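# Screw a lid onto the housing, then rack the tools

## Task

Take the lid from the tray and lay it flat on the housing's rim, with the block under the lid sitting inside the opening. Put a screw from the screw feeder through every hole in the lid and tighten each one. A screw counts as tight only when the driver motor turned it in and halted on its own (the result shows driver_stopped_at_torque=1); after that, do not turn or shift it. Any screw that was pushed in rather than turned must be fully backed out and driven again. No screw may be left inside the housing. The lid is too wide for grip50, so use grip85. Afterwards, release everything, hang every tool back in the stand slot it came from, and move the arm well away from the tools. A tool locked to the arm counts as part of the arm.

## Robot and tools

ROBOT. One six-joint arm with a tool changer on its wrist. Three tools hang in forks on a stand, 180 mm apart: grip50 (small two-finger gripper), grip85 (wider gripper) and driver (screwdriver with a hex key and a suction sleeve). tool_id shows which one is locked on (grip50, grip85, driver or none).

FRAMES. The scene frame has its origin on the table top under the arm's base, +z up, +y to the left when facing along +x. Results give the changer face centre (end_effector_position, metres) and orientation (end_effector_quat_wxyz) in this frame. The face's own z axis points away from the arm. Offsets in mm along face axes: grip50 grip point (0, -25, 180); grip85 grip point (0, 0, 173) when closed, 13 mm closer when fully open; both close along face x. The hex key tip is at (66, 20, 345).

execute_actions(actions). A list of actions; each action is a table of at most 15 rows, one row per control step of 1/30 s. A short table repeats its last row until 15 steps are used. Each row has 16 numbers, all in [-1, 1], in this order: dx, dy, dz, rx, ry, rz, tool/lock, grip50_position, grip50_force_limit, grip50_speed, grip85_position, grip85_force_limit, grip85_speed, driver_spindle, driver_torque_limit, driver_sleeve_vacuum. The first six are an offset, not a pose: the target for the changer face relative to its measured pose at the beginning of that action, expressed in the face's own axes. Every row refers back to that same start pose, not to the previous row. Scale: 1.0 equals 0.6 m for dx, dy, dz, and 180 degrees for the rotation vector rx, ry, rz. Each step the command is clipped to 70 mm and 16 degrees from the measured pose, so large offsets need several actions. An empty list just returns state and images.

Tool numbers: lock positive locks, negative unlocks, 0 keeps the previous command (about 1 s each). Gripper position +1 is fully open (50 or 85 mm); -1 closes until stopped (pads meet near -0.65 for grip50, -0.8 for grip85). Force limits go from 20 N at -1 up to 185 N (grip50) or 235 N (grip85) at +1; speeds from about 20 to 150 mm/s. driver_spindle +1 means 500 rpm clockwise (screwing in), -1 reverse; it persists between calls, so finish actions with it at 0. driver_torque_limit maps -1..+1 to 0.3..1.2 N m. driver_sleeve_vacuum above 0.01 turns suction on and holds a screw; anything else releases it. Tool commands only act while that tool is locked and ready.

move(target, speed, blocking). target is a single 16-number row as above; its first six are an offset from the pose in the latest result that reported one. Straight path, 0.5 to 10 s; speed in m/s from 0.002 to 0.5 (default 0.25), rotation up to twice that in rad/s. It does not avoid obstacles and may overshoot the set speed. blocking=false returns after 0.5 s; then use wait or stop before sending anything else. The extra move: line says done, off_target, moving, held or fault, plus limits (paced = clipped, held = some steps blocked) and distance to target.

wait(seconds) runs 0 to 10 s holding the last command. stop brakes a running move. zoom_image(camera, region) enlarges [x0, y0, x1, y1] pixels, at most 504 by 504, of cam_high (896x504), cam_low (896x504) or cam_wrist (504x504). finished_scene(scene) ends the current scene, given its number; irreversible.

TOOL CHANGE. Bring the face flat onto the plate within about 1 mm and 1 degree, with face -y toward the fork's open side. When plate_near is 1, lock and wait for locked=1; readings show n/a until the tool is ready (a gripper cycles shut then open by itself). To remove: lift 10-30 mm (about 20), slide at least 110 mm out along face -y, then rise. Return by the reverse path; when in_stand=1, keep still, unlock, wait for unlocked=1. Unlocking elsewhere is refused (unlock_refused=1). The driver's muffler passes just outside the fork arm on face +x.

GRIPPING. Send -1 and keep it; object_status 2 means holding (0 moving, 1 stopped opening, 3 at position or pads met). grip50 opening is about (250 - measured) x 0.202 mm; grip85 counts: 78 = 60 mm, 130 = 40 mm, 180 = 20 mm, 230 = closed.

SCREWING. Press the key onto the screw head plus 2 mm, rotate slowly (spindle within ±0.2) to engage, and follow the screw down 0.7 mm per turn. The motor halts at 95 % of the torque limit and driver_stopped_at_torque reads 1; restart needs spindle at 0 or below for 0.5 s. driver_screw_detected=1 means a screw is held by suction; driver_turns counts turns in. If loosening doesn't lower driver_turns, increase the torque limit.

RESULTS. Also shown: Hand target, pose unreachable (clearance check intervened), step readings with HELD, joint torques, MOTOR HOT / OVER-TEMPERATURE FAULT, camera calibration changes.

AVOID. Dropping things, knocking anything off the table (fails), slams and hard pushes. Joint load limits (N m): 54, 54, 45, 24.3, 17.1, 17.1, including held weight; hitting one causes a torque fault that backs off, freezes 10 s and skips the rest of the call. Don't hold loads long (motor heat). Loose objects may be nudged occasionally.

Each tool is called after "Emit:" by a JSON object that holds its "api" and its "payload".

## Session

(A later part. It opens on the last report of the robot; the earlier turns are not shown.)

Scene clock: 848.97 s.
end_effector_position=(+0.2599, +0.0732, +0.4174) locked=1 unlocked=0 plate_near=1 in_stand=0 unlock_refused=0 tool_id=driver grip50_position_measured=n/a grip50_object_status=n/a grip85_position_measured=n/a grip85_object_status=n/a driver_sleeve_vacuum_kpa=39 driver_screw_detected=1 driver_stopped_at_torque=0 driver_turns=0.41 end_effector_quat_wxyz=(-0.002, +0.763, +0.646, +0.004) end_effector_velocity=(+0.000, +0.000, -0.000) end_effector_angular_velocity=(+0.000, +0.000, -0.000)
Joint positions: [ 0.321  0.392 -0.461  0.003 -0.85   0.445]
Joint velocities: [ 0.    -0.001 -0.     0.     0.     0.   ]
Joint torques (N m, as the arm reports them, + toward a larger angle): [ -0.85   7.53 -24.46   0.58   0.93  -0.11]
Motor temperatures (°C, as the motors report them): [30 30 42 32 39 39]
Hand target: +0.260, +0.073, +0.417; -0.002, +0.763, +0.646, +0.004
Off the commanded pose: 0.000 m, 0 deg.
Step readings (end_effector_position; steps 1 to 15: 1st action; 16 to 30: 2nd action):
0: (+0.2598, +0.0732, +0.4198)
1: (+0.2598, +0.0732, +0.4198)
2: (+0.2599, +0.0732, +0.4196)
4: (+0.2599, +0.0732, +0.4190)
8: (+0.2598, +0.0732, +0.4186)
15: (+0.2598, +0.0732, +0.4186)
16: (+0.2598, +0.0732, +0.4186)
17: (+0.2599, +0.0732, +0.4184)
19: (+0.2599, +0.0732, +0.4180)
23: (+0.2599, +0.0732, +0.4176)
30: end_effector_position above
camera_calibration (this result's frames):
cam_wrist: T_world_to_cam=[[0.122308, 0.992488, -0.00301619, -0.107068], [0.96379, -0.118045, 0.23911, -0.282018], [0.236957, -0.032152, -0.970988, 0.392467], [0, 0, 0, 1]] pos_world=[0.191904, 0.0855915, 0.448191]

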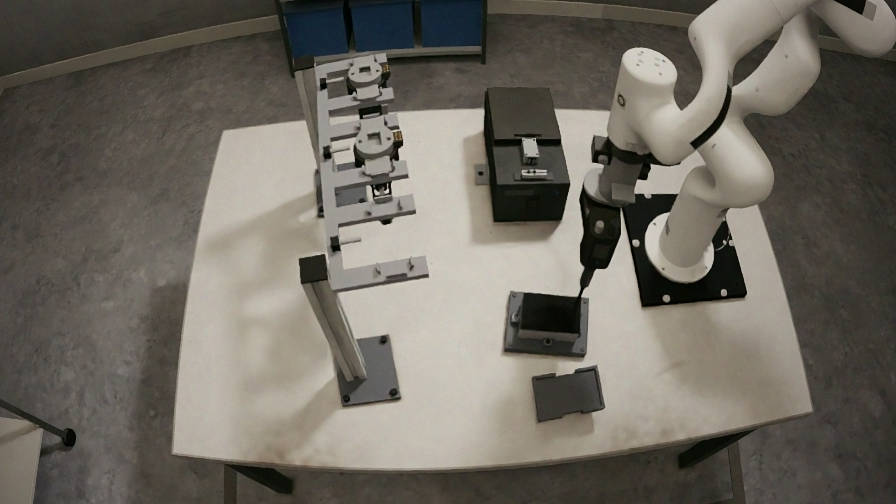

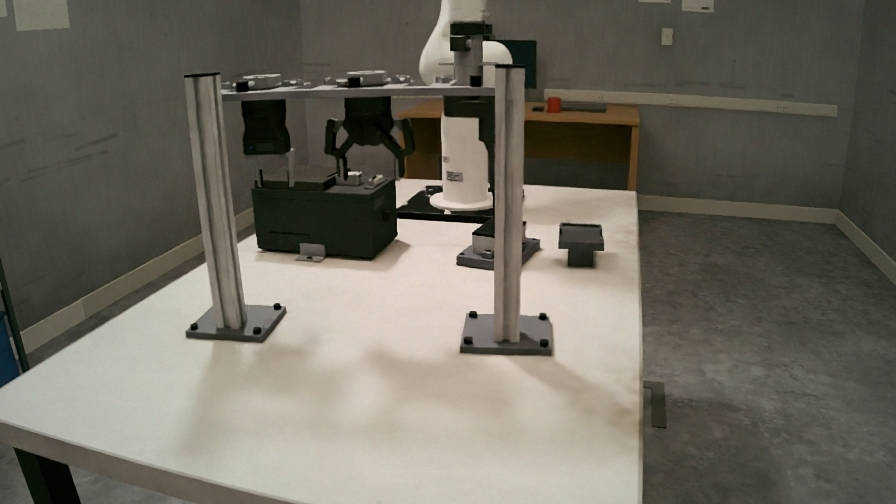

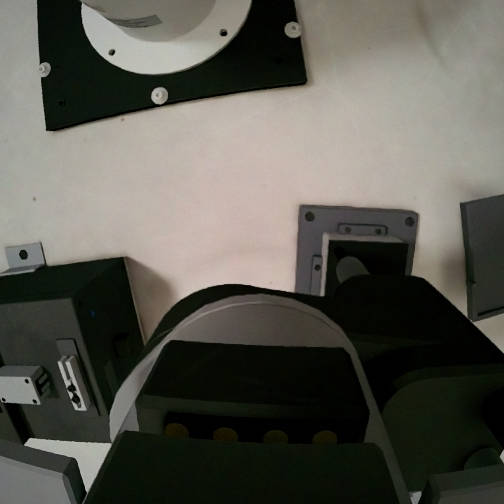

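Emit:
{"api": "execute_actions", "payload": {"actions": [[[0,0,0.0008,0,0,0,0,0,0,0,0,0,0,0.15,0,1]],[[0,0,0.0008,0,0,0,0,0,0,0,0,0,0,0.15,0,1]],[[0,0,0.0008,0,0,0,0,0,0,0,0,0,0,0.15,0,1]],[[0,0,0.0008,0,0,0,0,0,0,0,0,0,0,0.15,0,1]],[[0,0,0.0008,0,0,0,0,0,0,0,0,0,0,0.15,0,1]],[[0,0,0.0008,0,0,0,0,0,0,0,0,0,0,0.15,0,1]],[[0,0,0,0,0,0,0,0,0,0,0,0,0,0,0,1]]]}}

Scene clock: 868.87 s.
end_effector_position=(+0.2599, +0.0732, +0.4146) locked=1 unlocked=0 plate_near=1 in_stand=0 unlock_refused=0 tool_id=driver grip50_position_measured=n/a grip50_object_status=n/a grip85_position_measured=n/a grip85_object_status=n/a driver_sleeve_vacuum_kpa=40 driver_screw_detected=1 driver_stopped_at_torque=0 driver_turns=4.13 end_effector_quat_wxyz=(-0.002, +0.763, +0.646, +0.004) end_effector_velocity=(+0.000, +0.000, +0.000) end_effector_angular_velocity=(+0.000, +0.000, -0.000)
Joint positions: [ 0.321  0.388 -0.456  0.003 -0.842  0.445]
Joint velocities: [ 0.    -0.    -0.     0.001 -0.     0.   ]
Joint torques (N m, as the arm reports them, + toward a larger angle): [ -1.87   6.52 -24.19   0.75   0.74  -0.16]
Motor temperatures (°C, as the motors report them): [30 30 42 32 39 39]
Hand target: +0.260, +0.073, +0.415; -0.002, +0.763, +0.646, +0.004
Off the commanded pose: 0.000 m, 0 deg.
Step readings (end_effector_position; steps 1 to 15: 1st action; 16 to 30: 2nd action; 31 to 45: 3rd action; 46 to 60: 4th action; 61 to 75: 5th action; 76 to 90: 6th action; 91 to 105: 7th action):
0: (+0.2598, +0.0732, +0.4174)
1: (+0.2598, +0.0732, +0.4174)
2: (+0.2599, +0.0732, +0.4173)
4: (+0.2599, +0.0732, +0.4171)
8: (+0.2599, +0.0732, +0.4170)
15: (+0.2599, +0.0732, +0.4170)
16: (+0.2599, +0.0732, +0.4169)
17: (+0.2599, +0.0732, +0.4169)
19: (+0.2599, +0.0732, +0.4166)
23: (+0.2598, +0.0732, +0.4165)
30: (+0.2599, +0.0732, +0.4165)
31: (+0.2599, +0.0732, +0.4165)
32: (+0.2599, +0.0732, +0.4164)
34: (+0.2599, +0.0732, +0.4162)
38: (+0.2599, +0.0732, +0.4160)
45: (+0.2599, +0.0732, +0.4160)
46: (+0.2599, +0.0732, +0.4160)
47: (+0.2599, +0.0732, +0.4159)
49: (+0.2599, +0.0732, +0.4157)
53: (+0.2599, +0.0732, +0.4155)
60: (+0.2599, +0.0732, +0.4155)
61: (+0.2599, +0.0732, +0.4155)
62: (+0.2599, +0.0732, +0.4155)
64: (+0.2599, +0.0732, +0.4152)
68: (+0.2599, +0.0732, +0.4151)
75: (+0.2599, +0.0732, +0.4150)
76: (+0.2599, +0.0732, +0.4150)
77: (+0.2599, +0.0732, +0.4150)
79: (+0.2599, +0.0732, +0.4147)
83: (+0.2599, +0.0732, +0.4146)
90: (+0.2599, +0.0732, +0.4146)
91: (+0.2599, +0.0732, +0.4146)
92: (+0.2599, +0.0732, +0.4146)
94: (+0.2599, +0.0732, +0.4146)
98: (+0.2599, +0.0732, +0.4146)
105: end_effector_position above
camera_calibration (this result's frames):
cam_wrist: T_world_to_cam=[[0.122317, 0.992486, -0.00305451, -0.107076], [0.963798, -0.118046, 0.23908, -0.281316], [0.236923, -0.0321876, -0.970995, 0.389687], [0, 0, 0, 1]] pos_world=[0.191903, 0.0856063, 0.445314]

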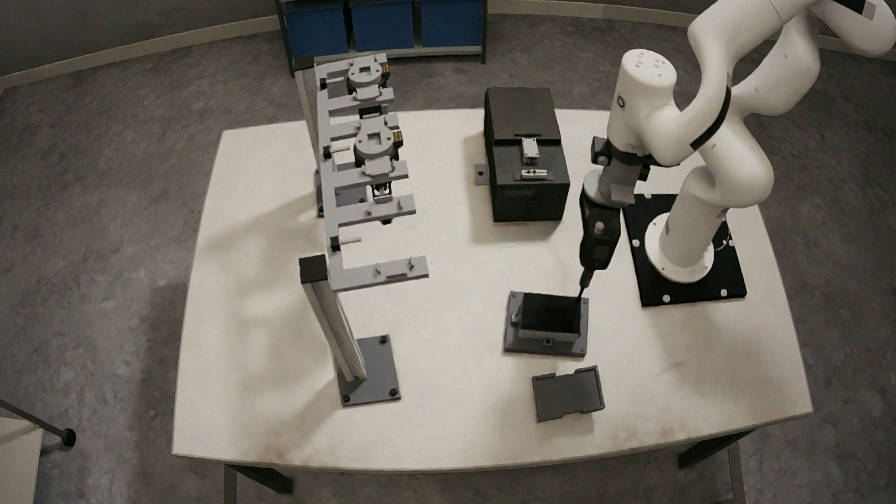

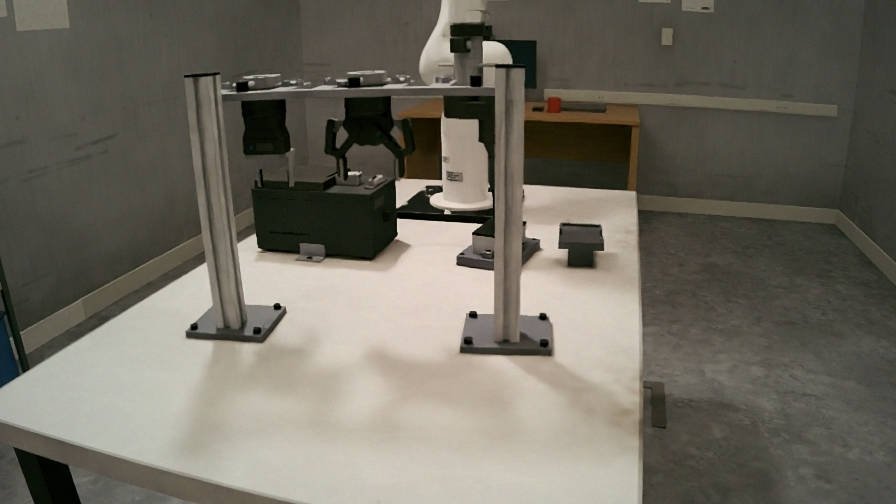

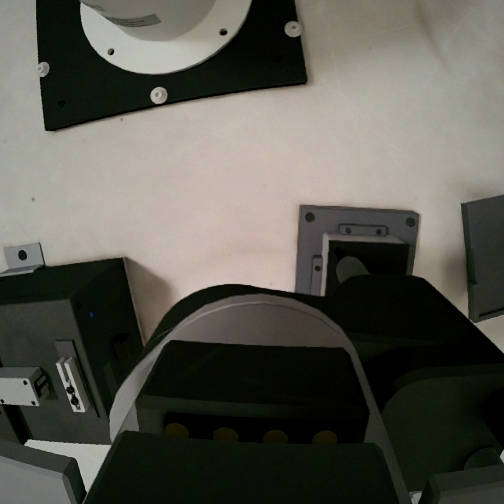

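Emit:
{"api": "execute_actions", "payload": {"actions": [[[0,0,0.0008,0,0,0,0,0,0,0,0,0,0,0.15,0,1]],[[0,0,0.0008,0,0,0,0,0,0,0,0,0,0,0.15,0,1]],[[0,0,0.0008,0,0,0,0,0,0,0,0,0,0,0.15,0,1]],[[0,0,0.0008,0,0,0,0,0,0,0,0,0,0,0.15,0,1]],[[0,0,0.0006,0,0,0,0,0,0,0,0,0,0,0.15,0,1]],[[0,0,0,0,0,0,0,0,0,0,0,0,0,0,0,1]]]}}

Scene clock: 880.67 s.
end_effector_position=(+0.2599, +0.0732, +0.4123) locked=1 unlocked=0 plate_near=1 in_stand=0 unlock_refused=0 tool_id=driver grip50_position_measured=n/a grip50_object_status=n/a grip85_position_measured=n/a grip85_object_status=n/a driver_sleeve_vacuum_kpa=40 driver_screw_detected=1 driver_stopped_at_torque=1 driver_turns=7.16 end_effector_quat_wxyz=(-0.002, +0.763, +0.647, +0.004) end_effector_velocity=(+0.000, -0.000, +0.000) end_effector_angular_velocity=(+0.000, -0.002, +0.000)
Joint positions: [ 0.321  0.385 -0.453  0.003 -0.835  0.444]
Joint velocities: [-0.     0.     0.    -0.     0.001 -0.   ]
Joint torques (N m, as the arm reports them, + toward a larger angle): [ -1.72   7.25 -23.66   0.35   0.81  -0.19]
Motor temperatures (°C, as the motors report them): [30 30 42 32 39 39]
Hand target: +0.260, +0.073, +0.412; -0.002, +0.763, +0.647, +0.004
Off the commanded pose: 0.000 m, 0 deg.
Step readings (end_effector_position; steps 1 to 15: 1st action; 16 to 30: 2nd action; 31 to 45: 3rd action; 46 to 60: 4th action; 61 to 75: 5th action; 76 to 90: 6th action):
0: (+0.2599, +0.0732, +0.4146)
1: (+0.2599, +0.0732, +0.4146)
2: (+0.2599, +0.0732, +0.4145)
4: (+0.2599, +0.0732, +0.4143)
8: (+0.2599, +0.0732, +0.4141)
15: (+0.2599, +0.0732, +0.4141)
16: (+0.2599, +0.0732, +0.4141)
17: (+0.2599, +0.0732, +0.4140)
19: (+0.2599, +0.0732, +0.4138)
23: (+0.2599, +0.0732, +0.4136)
30: (+0.2599, +0.0732, +0.4136)
31: (+0.2599, +0.0732, +0.4136)
32: (+0.2599, +0.0732, +0.4135)
34: (+0.2599, +0.0732, +0.4133)
38: (+0.2599, +0.0732, +0.4131)
45: (+0.2599, +0.0732, +0.4131)
46: (+0.2599, +0.0732, +0.4131)
47: (+0.2599, +0.0732, +0.4131)
49: (+0.2599, +0.0732, +0.4128)
53: (+0.2599, +0.0732, +0.4127)
60: (+0.2599, +0.0732, +0.4126)
61: (+0.2599, +0.0732, +0.4126)
62: (+0.2599, +0.0732, +0.4126)
64: (+0.2599, +0.0732, +0.4124)
68: (+0.2599, +0.0732, +0.4123)
75: (+0.2599, +0.0732, +0.4123)
76: (+0.2599, +0.0732, +0.4123)
77: (+0.2599, +0.0732, +0.4123)
79: (+0.2599, +0.0732, +0.4123)
83: (+0.2599, +0.0732, +0.4123)
90: end_effector_position above
camera_calibration (this result's frames):
cam_wrist: T_world_to_cam=[[0.121292, 0.992612, -0.00310547, -0.106837], [0.963894, -0.117034, 0.239189, -0.280925], [0.237059, -0.032005, -0.970968, 0.387418], [0, 0, 0, 1]] pos_world=[0.1919, 0.0855694, 0.443033]

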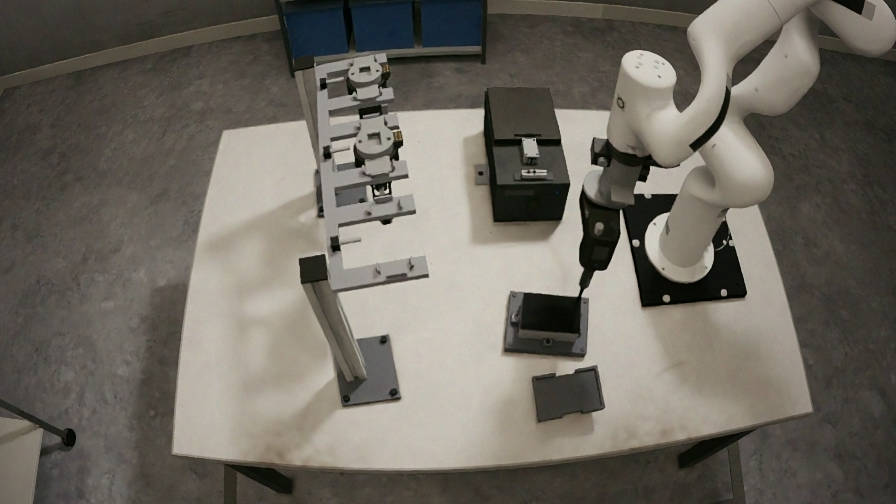

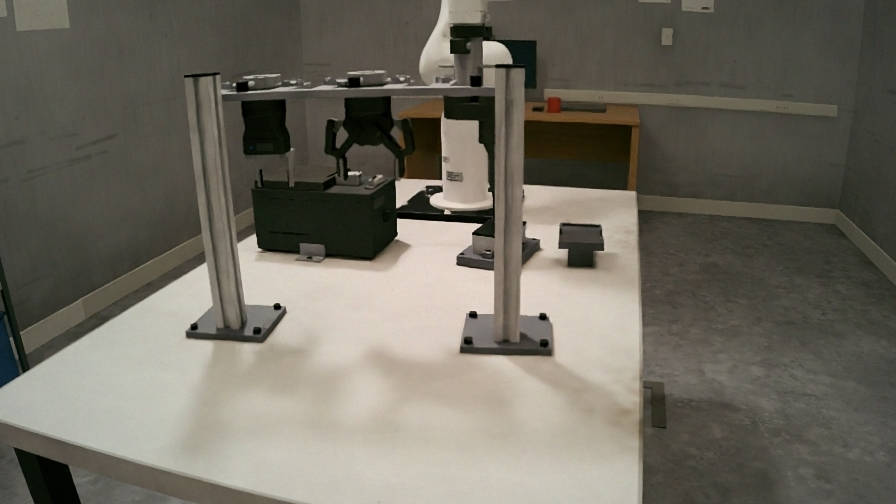

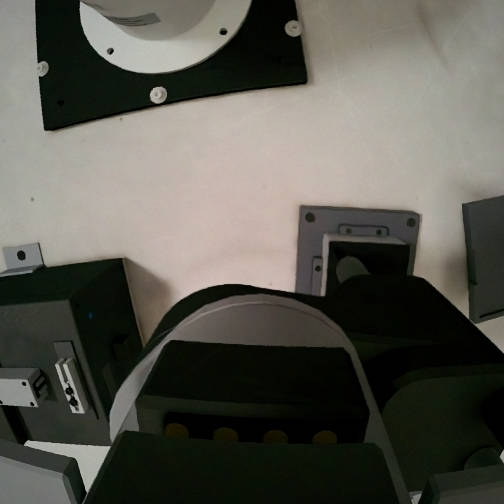

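Emit:
{"api": "execute_actions", "payload": {"actions": [[[0,0,0,0,0,0,0,0,0,0,0,0,0,0,0,0]]]}}

Emit:
{"api": "move", "payload": {"target": [0,0,-0.05,0,0,0,0,0,0,0,0,0,0,0,0,0], "speed": 0.04}}

Scene clock: 893.73 s.
end_effector_position=(+0.2599, +0.0732, +0.4123) locked=1 unlocked=0 plate_near=1 in_stand=0 unlock_refused=0 tool_id=driver grip50_position_measured=n/a grip50_object_status=n/a grip85_position_measured=n/a grip85_object_status=n/a driver_sleeve_vacuum_kpa=0 driver_screw_detected=0 driver_stopped_at_torque=1 driver_turns=7.16 end_effector_quat_wxyz=(-0.002, +0.763, +0.647, +0.004) end_effector_velocity=(-0.000, -0.000, -0.000) end_effector_angular_velocity=(-0.000, +0.001, -0.001)
Joint positions: [ 0.321  0.385 -0.453  0.003 -0.835  0.444]
Joint velocities: [ 0.    -0.     0.     0.    -0.001  0.001]
Joint torques (N m, as the arm reports them, + toward a larger angle): [ -1.09   6.94 -24.39   0.83   0.8   -0.22]
Motor temperatures (°C, as the motors report them): [30 30 42 32 39 39]
Hand target: +0.260, +0.073, +0.412; -0.002, +0.763, +0.647, +0.004
Off the commanded pose: 0.000 m, 0 deg.
Step readings (end_effector_position):
0: (+0.2599, +0.0732, +0.4123)
1: (+0.2599, +0.0732, +0.4123)
2: (+0.2599, +0.0732, +0.4123)
4: (+0.2599, +0.0732, +0.4123)
8: (+0.2599, +0.0732, +0.4123)
15: end_effector_position above
camera_calibration (this result's frames):
cam_wrist: T_world_to_cam=[[0.12129, 0.992612, -0.00310887, -0.106835], [0.963897, -0.117032, 0.239176, -0.280918], [0.237045, -0.0320062, -0.970971, 0.387423], [0, 0, 0, 1]] pos_world=[0.191897, 0.0855693, 0.443033]

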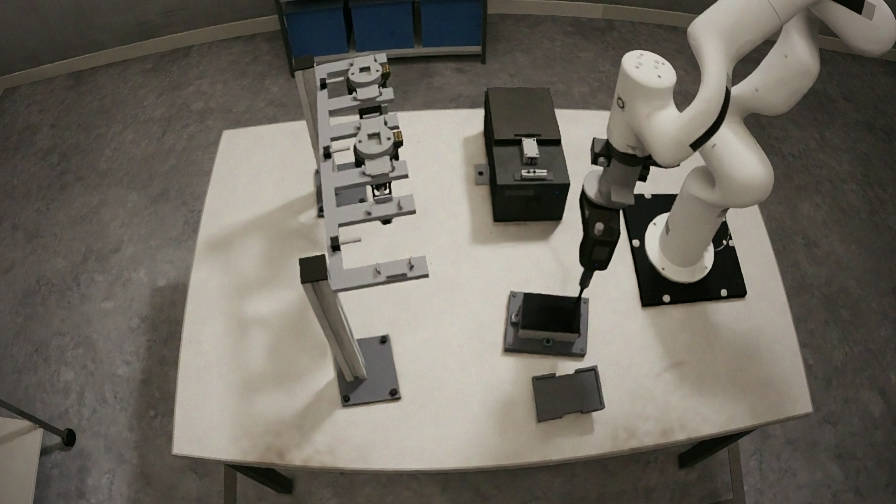

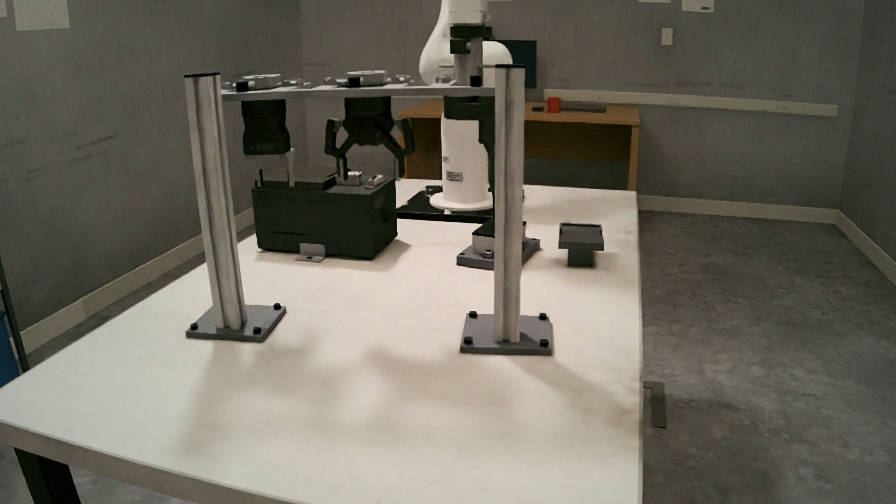

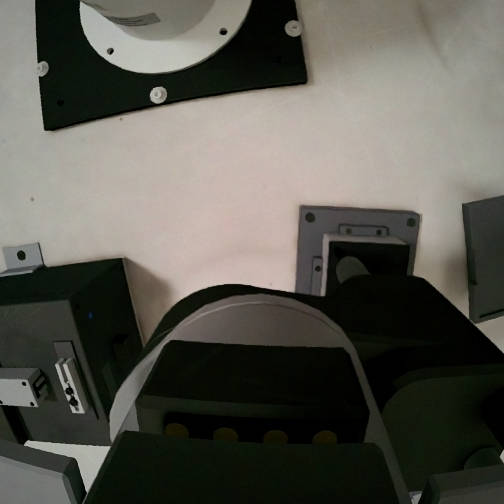

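Scene clock: 894.80 s.
end_effector_position=(+0.2598, +0.0730, +0.4421) locked=1 unlocked=0 plate_near=1 in_stand=0 unlock_refused=0 tool_id=driver grip50_position_measured=n/a grip50_object_status=n/a grip85_position_measured=n/a grip85_object_status=n/a driver_sleeve_vacuum_kpa=0 driver_screw_detected=0 driver_stopped_at_torque=1 driver_turns=7.16 end_effector_quat_wxyz=(-0.002, +0.763, +0.647, +0.004) end_effector_velocity=(-0.000, +0.000, +0.001) end_effector_angular_velocity=(-0.000, +0.002, -0.000)
Joint positions: [ 0.321  0.422 -0.5    0.002 -0.919  0.445]
Joint velocities: [ 0.001  0.001 -0.001  0.    -0.004  0.001]
Joint torques (N m, as the arm reports them, + toward a larger angle): [ -1.96   7.78 -26.3    0.86   0.84  -0.23]
Motor temperatures (°C, as the motors report them): [30 30 42 32 39 39]
Hand target: +0.260, +0.073, +0.442; -0.002, +0.763, +0.647, +0.004
Off the commanded pose: 0.000 m, 0 deg.
move: done
camera_calibration (this result's frames):
cam_wrist: T_world_to_cam=[[0.121173, 0.992626, -0.00311724, -0.106486], [0.963968, -0.116925, 0.238943, -0.287898], [0.236817, -0.0319585, -0.971028, 0.416522], [0, 0, 0, 1]] pos_world=[0.191788, 0.0853501, 0.472914]

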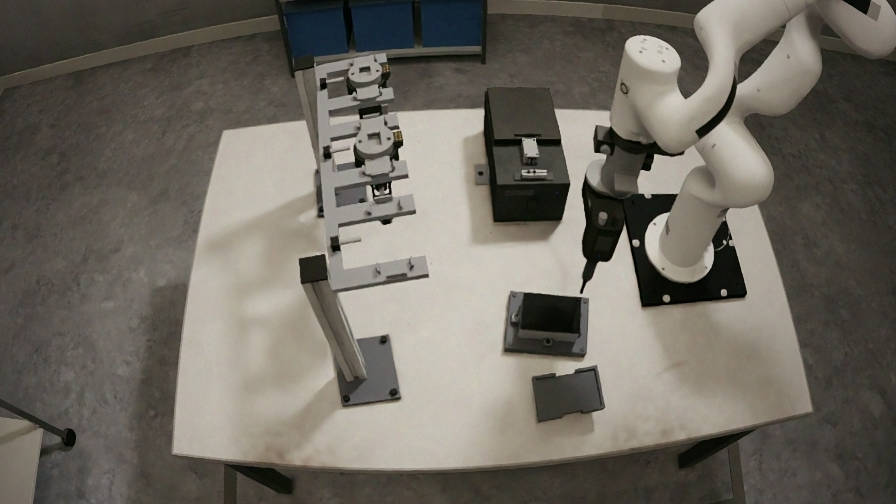

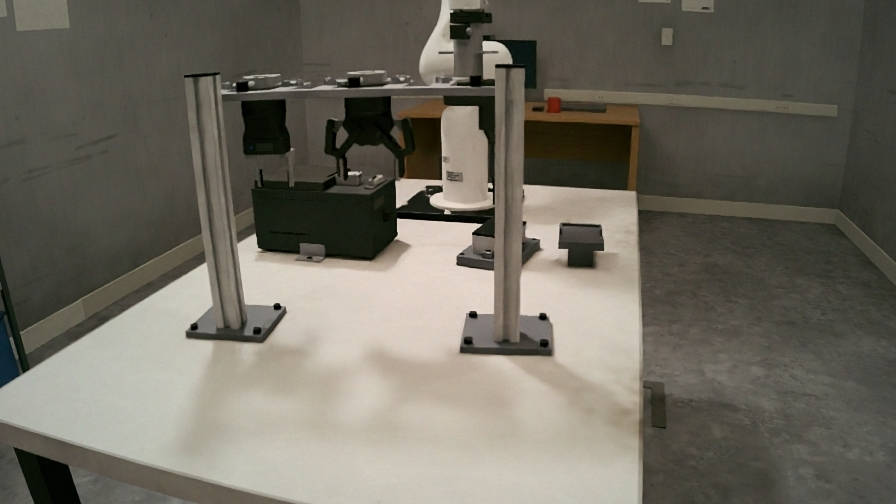

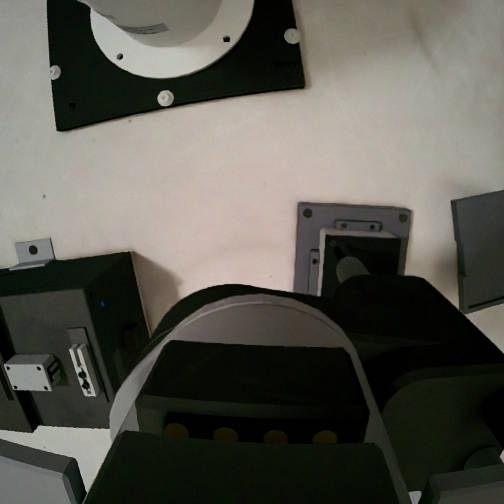

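Emit:
{"api": "zoom_image", "payload": {"camera": "cam_wrist", "region": [315,225,355,265]}}

Emit:
{"api": "move", "payload": {"target": [-0.3882,0.1871,-0.155,0,0,0,0,0,0,0,0,0,0,0,-1,0], "speed": 0.2}}

Emit:
{"api": "zoom_image", "payload": {"camera": "cam_wrist", "region": [300,210,380,290]}}

Region (315, 225, 355, 265) of cam_wrist's 504x504 image, scaled by 12.600, with more detail than that image has.

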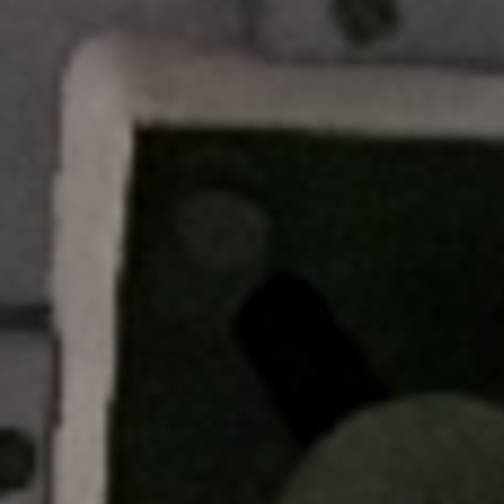

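Scene clock: 913.30 s.
end_effector_position=(+0.3318, -0.1757, +0.5335) locked=1 unlocked=0 plate_near=1 in_stand=0 unlock_refused=0 tool_id=driver grip50_position_measured=n/a grip50_object_status=n/a grip85_position_measured=n/a grip85_object_status=n/a driver_sleeve_vacuum_kpa=0 driver_screw_detected=0 driver_stopped_at_torque=1 driver_turns=7.16 end_effector_quat_wxyz=(-0.002, +0.763, +0.647, +0.004) end_effector_velocity=(+0.001, -0.001, +0.002) end_effector_angular_velocity=(-0.002, -0.004, +0.001)
Joint positions: [-0.44   0.185 -0.886  0.003 -1.069 -0.318]
Joint velocities: [-0.002 -0.002 -0.005  0.     0.001 -0.003]
Joint torques (N m, as the arm reports them, + toward a larger angle): [ -2.5   24.17 -26.22   1.09  -0.02  -0.22]
Motor temperatures (°C, as the motors report them): [30 30 42 32 39 39]
Hand target: +0.332, -0.176, +0.534; -0.002, +0.763, +0.647, +0.004
Off the commanded pose: 0.000 m, 0 deg.
move: done
camera_calibration (this result's frames):
cam_wrist: T_world_to_cam=[[0.120733, 0.992678, -0.00376097, 0.132426], [0.963923, -0.116328, 0.239416, -0.408377], [0.237225, -0.0325306, -0.97091, 0.479875], [0, 0, 0, 1]] pos_world=[0.263817, -0.163351, 0.564185]

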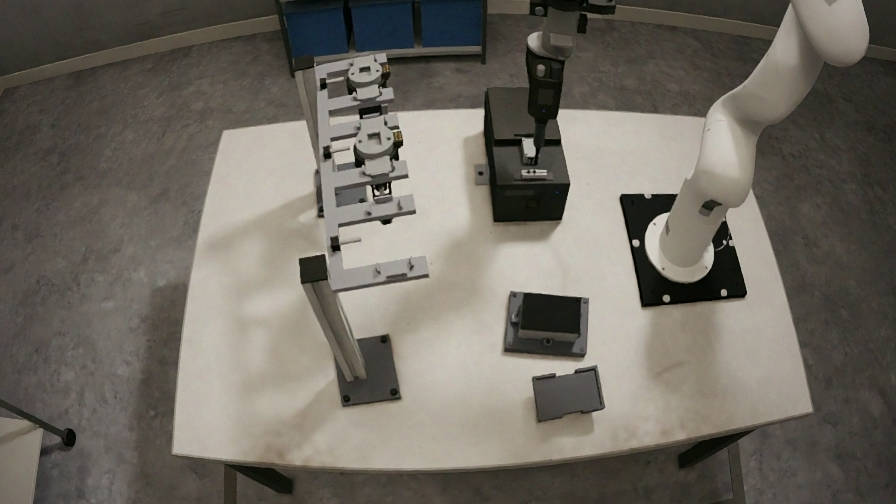

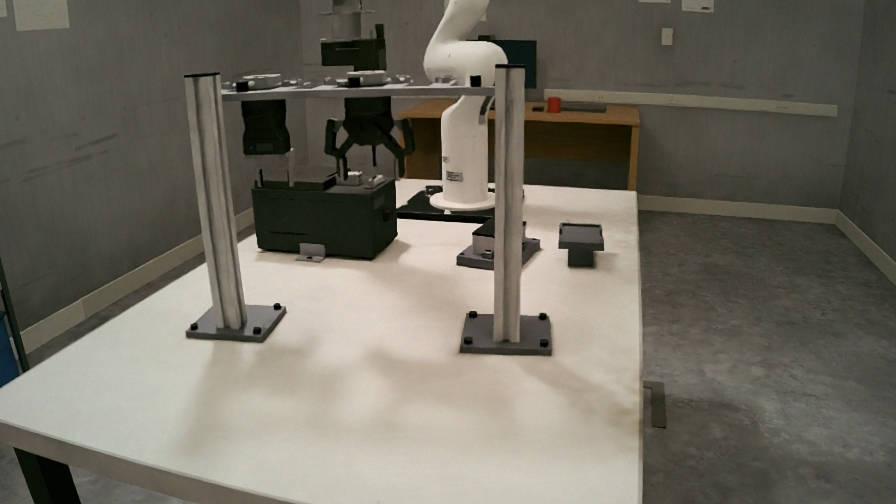

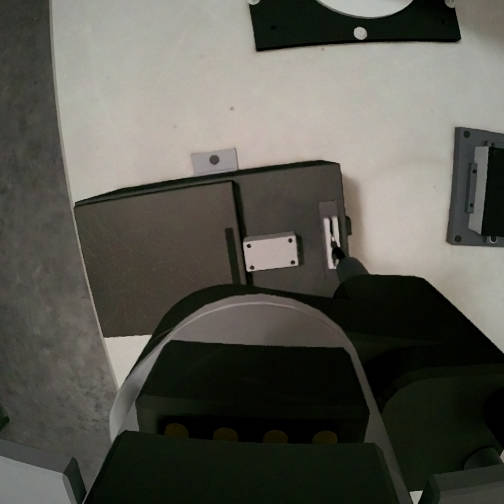

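Region (300, 210, 380, 290) of cam_wrist's 504x504 image, scaled by 6.300, with more detail than that image has.

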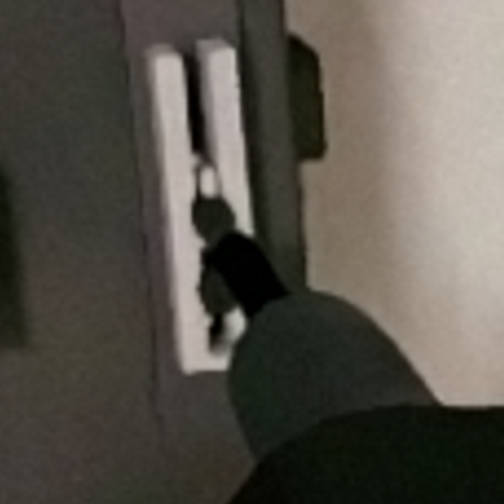

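Emit:
{"api": "move", "payload": {"target": [0,0,0.033,0,0,0,0,0,0,0,0,0,0,0,-1,1], "speed": 0.015}}

Scene clock: 933.20 s.
end_effector_position=(+0.3318, -0.1755, +0.5137) locked=1 unlocked=0 plate_near=1 in_stand=0 unlock_refused=0 tool_id=driver grip50_position_measured=n/a grip50_object_status=n/a grip85_position_measured=n/a grip85_object_status=n/a driver_sleeve_vacuum_kpa=14 driver_screw_detected=0 driver_stopped_at_torque=1 driver_turns=7.16 end_effector_quat_wxyz=(-0.002, +0.763, +0.647, +0.004) end_effector_velocity=(+0.001, -0.000, -0.000) end_effector_angular_velocity=(-0.002, -0.005, +0.000)
Joint positions: [-0.44   0.175 -0.85   0.003 -1.023 -0.318]
Joint velocities: [ 0.001 -0.    -0.     0.     0.006  0.   ]
Joint torques (N m, as the arm reports them, + toward a larger angle): [ -2.35  23.88 -25.92   1.02   0.05  -0.28]
Motor temperatures (°C, as the motors report them): [30 30 42 32 39 39]
Hand target: +0.332, -0.176, +0.514; -0.002, +0.763, +0.647, +0.004
Off the commanded pose: 0.000 m, 0 deg.
move: done
camera_calibration (this result's frames):
cam_wrist: T_world_to_cam=[[0.120801, 0.992669, -0.00379828, 0.132212], [0.963919, -0.116386, 0.239404, -0.403666], [0.237207, -0.0325814, -0.970913, 0.460707], [0, 0, 0, 1]] pos_world=[0.263848, -0.163214, 0.544448]

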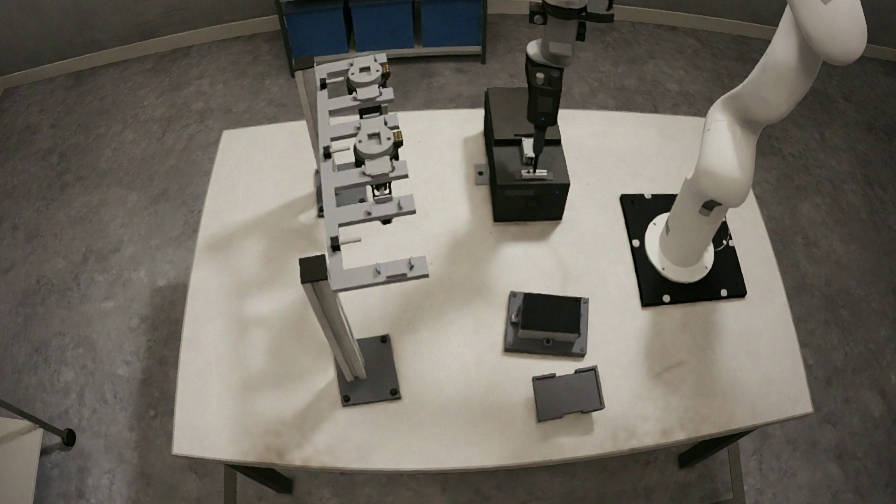

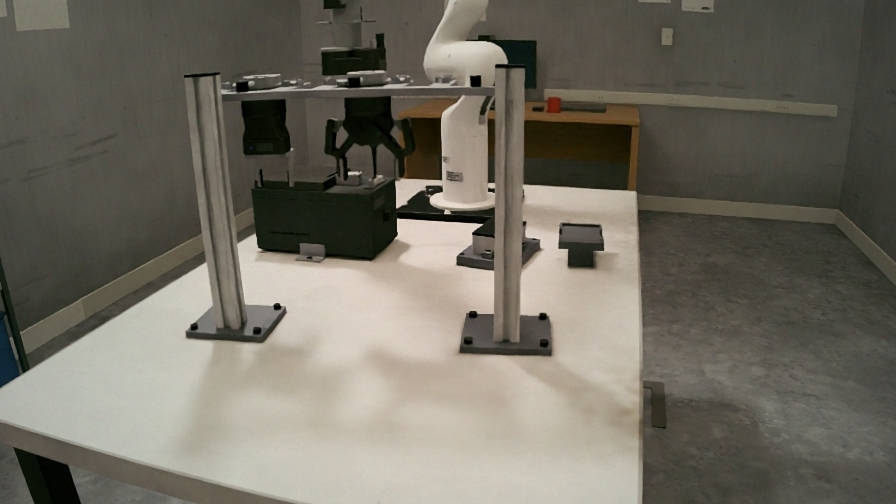

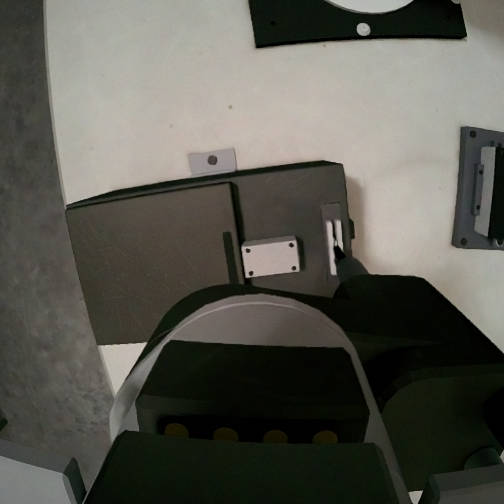

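Emit:
{"api": "execute_actions", "payload": {"actions": [[[0,0,0.002,0,0,0,0,0,0,0,0,0,0,0,-1,1]],[[0,0,0.002,0,0,0,0,0,0,0,0,0,0,0.1,-1,1]],[[0,0,0,0,0,0,0,0,0,0,0,0,0,0,-1,1]]]}}

Scene clock: 939.67 s.
end_effector_position=(+0.3319, -0.1755, +0.5114) locked=1 unlocked=0 plate_near=1 in_stand=0 unlock_refused=0 tool_id=driver grip50_position_measured=n/a grip50_object_status=n/a grip85_position_measured=n/a grip85_object_status=n/a driver_sleeve_vacuum_kpa=39 driver_screw_detected=1 driver_stopped_at_torque=0 driver_turns=7.56 end_effector_quat_wxyz=(-0.002, +0.763, +0.647, +0.004) end_effector_velocity=(+0.000, +0.000, +0.000) end_effector_angular_velocity=(-0.001, -0.001, +0.000)
Joint positions: [-0.44   0.173 -0.846  0.003 -1.018 -0.318]
Joint velocities: [ 0.  0. -0. -0. -0.  0.]
Joint torques (N m, as the arm reports them, + toward a larger angle): [ -2.32  23.85 -25.43   0.96  -0.23  -0.37]
Motor temperatures (°C, as the motors report them): [30 30 43 32 39 39]
Hand target: +0.332, -0.176, +0.511; -0.002, +0.763, +0.647, +0.004
Off the commanded pose: 0.000 m, 0 deg.
Step readings (end_effector_position; steps 1 to 15: 1st action; 16 to 30: 2nd action; 31 to 45: 3rd action):
0: (+0.3318, -0.1755, +0.5137)
1: (+0.3318, -0.1755, +0.5136)
2: (+0.3319, -0.1755, +0.5135)
4: (+0.3319, -0.1755, +0.5130)
8: (+0.3319, -0.1755, +0.5127)
15: (+0.3319, -0.1755, +0.5126)
16: (+0.3319, -0.1755, +0.5126)
17: (+0.3319, -0.1755, +0.5125)
19: (+0.3319, -0.1755, +0.5117)
23: (+0.3319, -0.1755, +0.5114)
30: (+0.3319, -0.1755, +0.5114)
31: (+0.3319, -0.1755, +0.5114)
32: (+0.3319, -0.1755, +0.5114)
34: (+0.3319, -0.1755, +0.5114)
38: (+0.3319, -0.1755, +0.5114)
45: end_effector_position above
camera_calibration (this result's frames):
cam_wrist: T_world_to_cam=[[0.120846, 0.992664, -0.00385422, 0.132202], [0.963841, -0.116406, 0.239708, -0.403299], [0.237501, -0.0326825, -0.970837, 0.458304], [0, 0, 0, 1]] pos_world=[0.263892, -0.1632, 0.542122]

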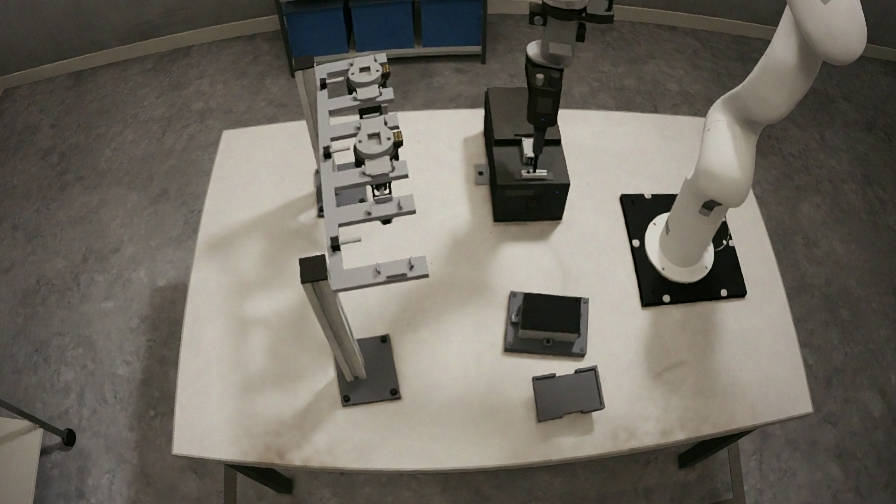

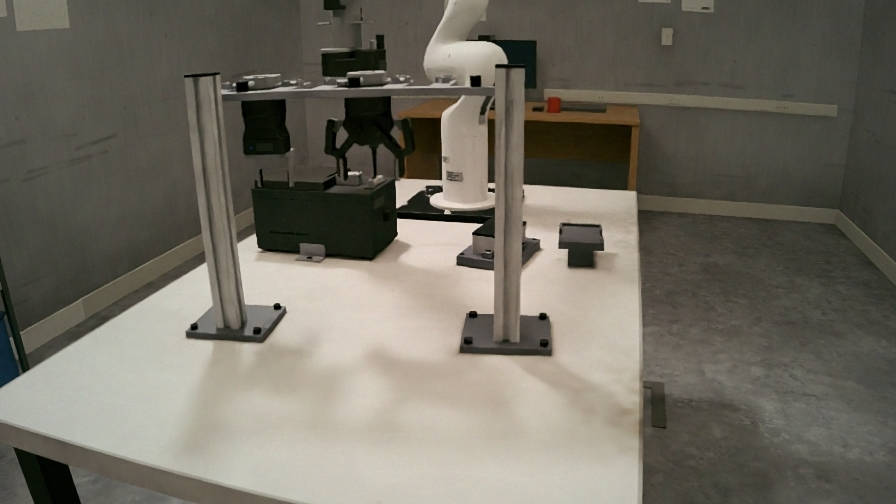

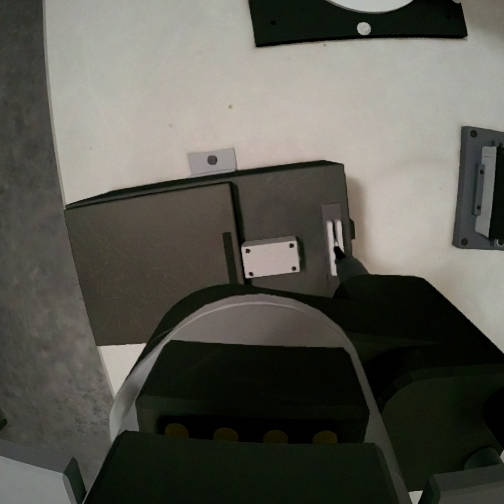

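Emit:
{"api": "move", "payload": {"target": [0,0,-0.04,0,0,0,0,0,0,0,0,0,0,0,-1,1], "speed": 0.03}}

Emit:
{"api": "move", "payload": {"target": [0.499,-0.010,0.115,0,0,0,0,0,0,0,0,0,0,0,-1,1], "speed": 0.15}}

Emit:
{"api": "zoom_image", "payload": {"camera": "cam_wrist", "region": [305,205,365,265]}}

Scene clock: 950.60 s.
end_effector_position=(+0.3318, -0.1757, +0.5353) locked=1 unlocked=0 plate_near=1 in_stand=0 unlock_refused=0 tool_id=driver grip50_position_measured=n/a grip50_object_status=n/a grip85_position_measured=n/a grip85_object_status=n/a driver_sleeve_vacuum_kpa=39 driver_screw_detected=1 driver_stopped_at_torque=0 driver_turns=7.56 end_effector_quat_wxyz=(-0.002, +0.763, +0.647, +0.004) end_effector_velocity=(+0.000, +0.000, +0.000) end_effector_angular_velocity=(+0.001, +0.001, -0.000)
Joint positions: [-0.44   0.185 -0.889  0.003 -1.073 -0.318]
Joint velocities: [ 0.001 -0.    -0.001  0.    -0.002  0.001]
Joint torques (N m, as the arm reports them, + toward a larger angle): [ -1.47  23.6  -27.09   1.41   0.15  -0.3 ]
Motor temperatures (°C, as the motors report them): [30 30 43 32 39 39]
Hand target: +0.332, -0.176, +0.535; -0.002, +0.763, +0.647, +0.004
Off the commanded pose: 0.000 m, 0 deg.
move: done
camera_calibration (this result's frames):
cam_wrist: T_world_to_cam=[[0.12076, 0.992675, -0.00377624, 0.132439], [0.963869, -0.116344, 0.239627, -0.408942], [0.237433, -0.0325773, -0.970858, 0.481554], [0, 0, 0, 1]] pos_world=[0.263837, -0.16336, 0.566014]

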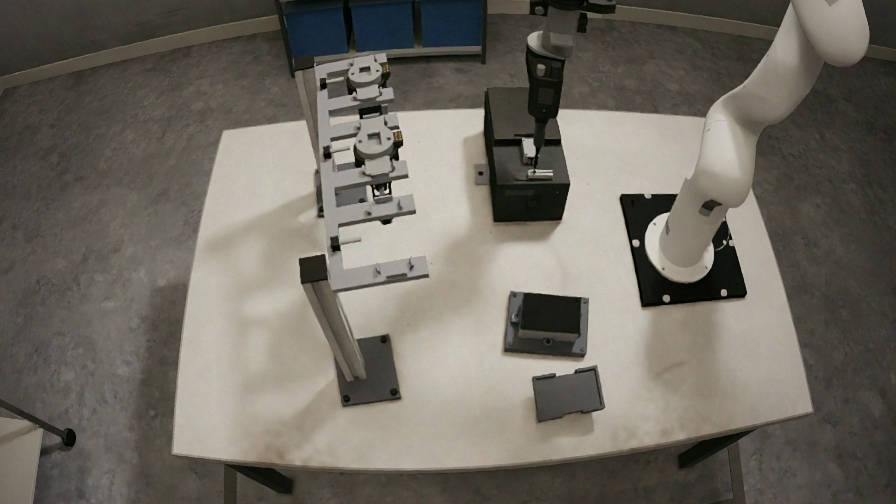

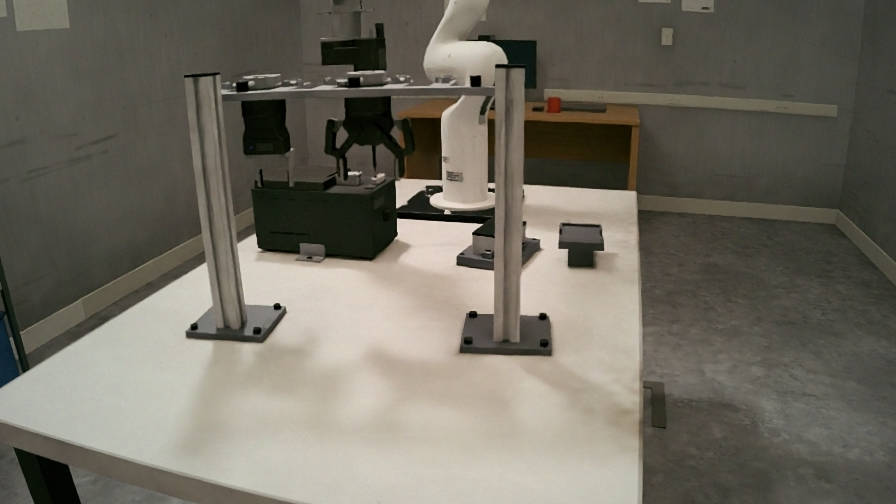

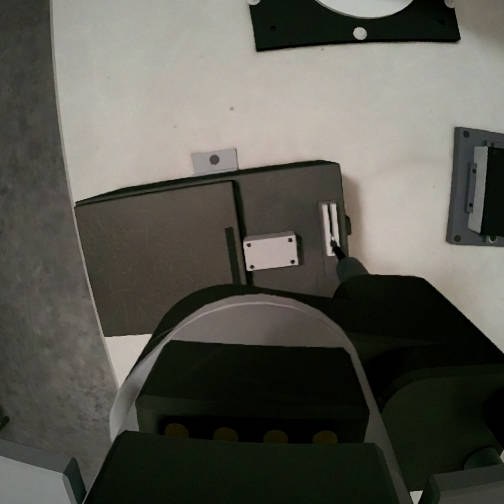

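Scene clock: 953.10 s.
end_effector_position=(+0.3752, +0.1210, +0.4686) locked=1 unlocked=0 plate_near=1 in_stand=0 unlock_refused=0 tool_id=driver grip50_position_measured=n/a grip50_object_status=n/a grip85_position_measured=n/a grip85_object_status=n/a driver_sleeve_vacuum_kpa=39 driver_screw_detected=1 driver_stopped_at_torque=0 driver_turns=7.56 end_effector_quat_wxyz=(-0.003, +0.763, +0.647, +0.004) end_effector_velocity=(+0.001, +0.001, -0.000) end_effector_angular_velocity=(+0.000, -0.002, +0.000)
Joint positions: [ 0.357  0.084 -0.822  0.003 -0.904  0.48 ]
Joint velocities: [ 0.003 -0.002 -0.001 -0.     0.003  0.002]
Joint torques (N m, as the arm reports them, + toward a larger angle): [ -1.48  28.79 -26.34   0.78   0.75  -0.26]
Motor temperatures (°C, as the motors report them): [30 31 43 32 39 39]
Hand target: +0.375, +0.121, +0.468; -0.003, +0.763, +0.647, +0.004
Off the commanded pose: 0.000 m, 0 deg.
move: done
camera_calibration (this result's frames):
cam_wrist: T_world_to_cam=[[0.121162, 0.992628, -0.00293353, -0.16807], [0.964078, -0.116972, 0.238478, -0.399718], [0.236377, -0.0317225, -0.971143, 0.416559], [0, 0, 0, 1]] pos_world=[0.307258, 0.13329, 0.49937]

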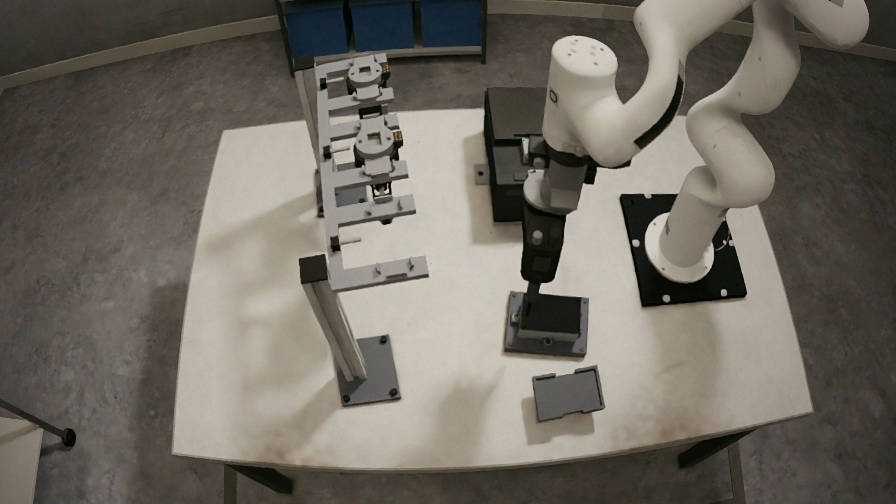

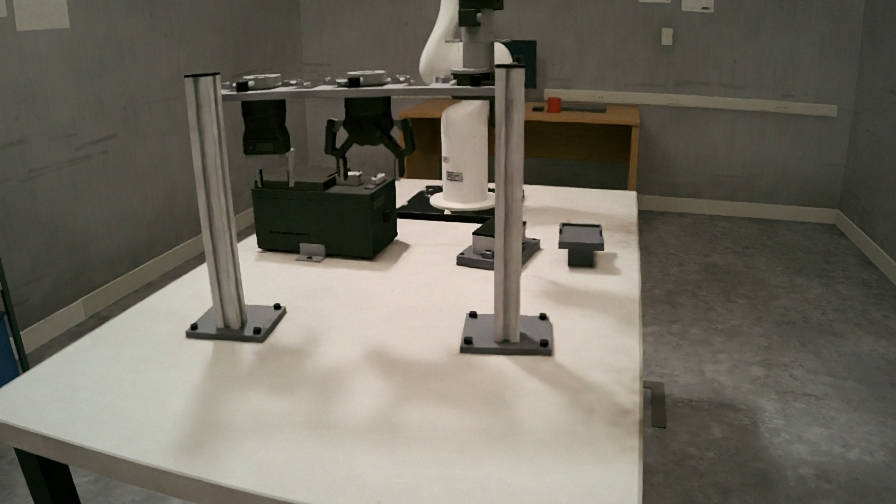

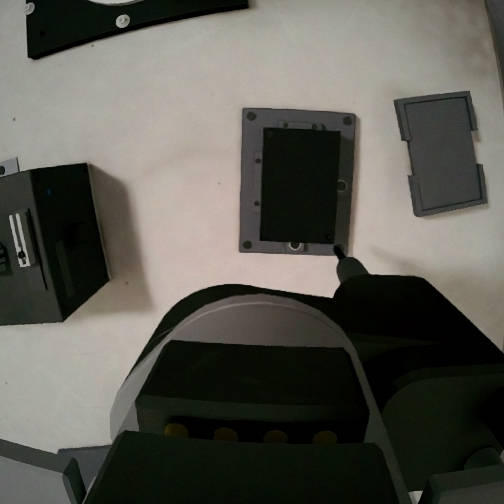

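Region (305, 205, 365, 265) of cam_wrist's 504x504 image, scaled by 8.400, with more detail than that image has.

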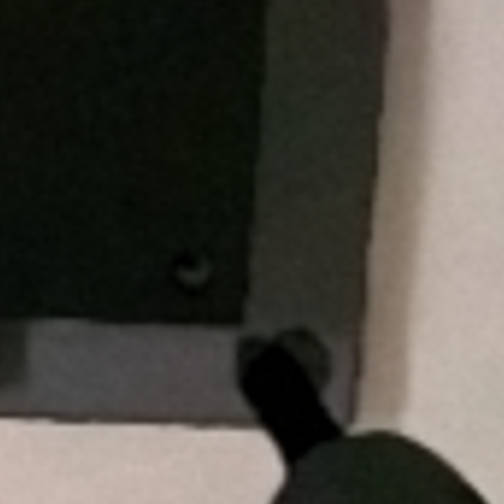

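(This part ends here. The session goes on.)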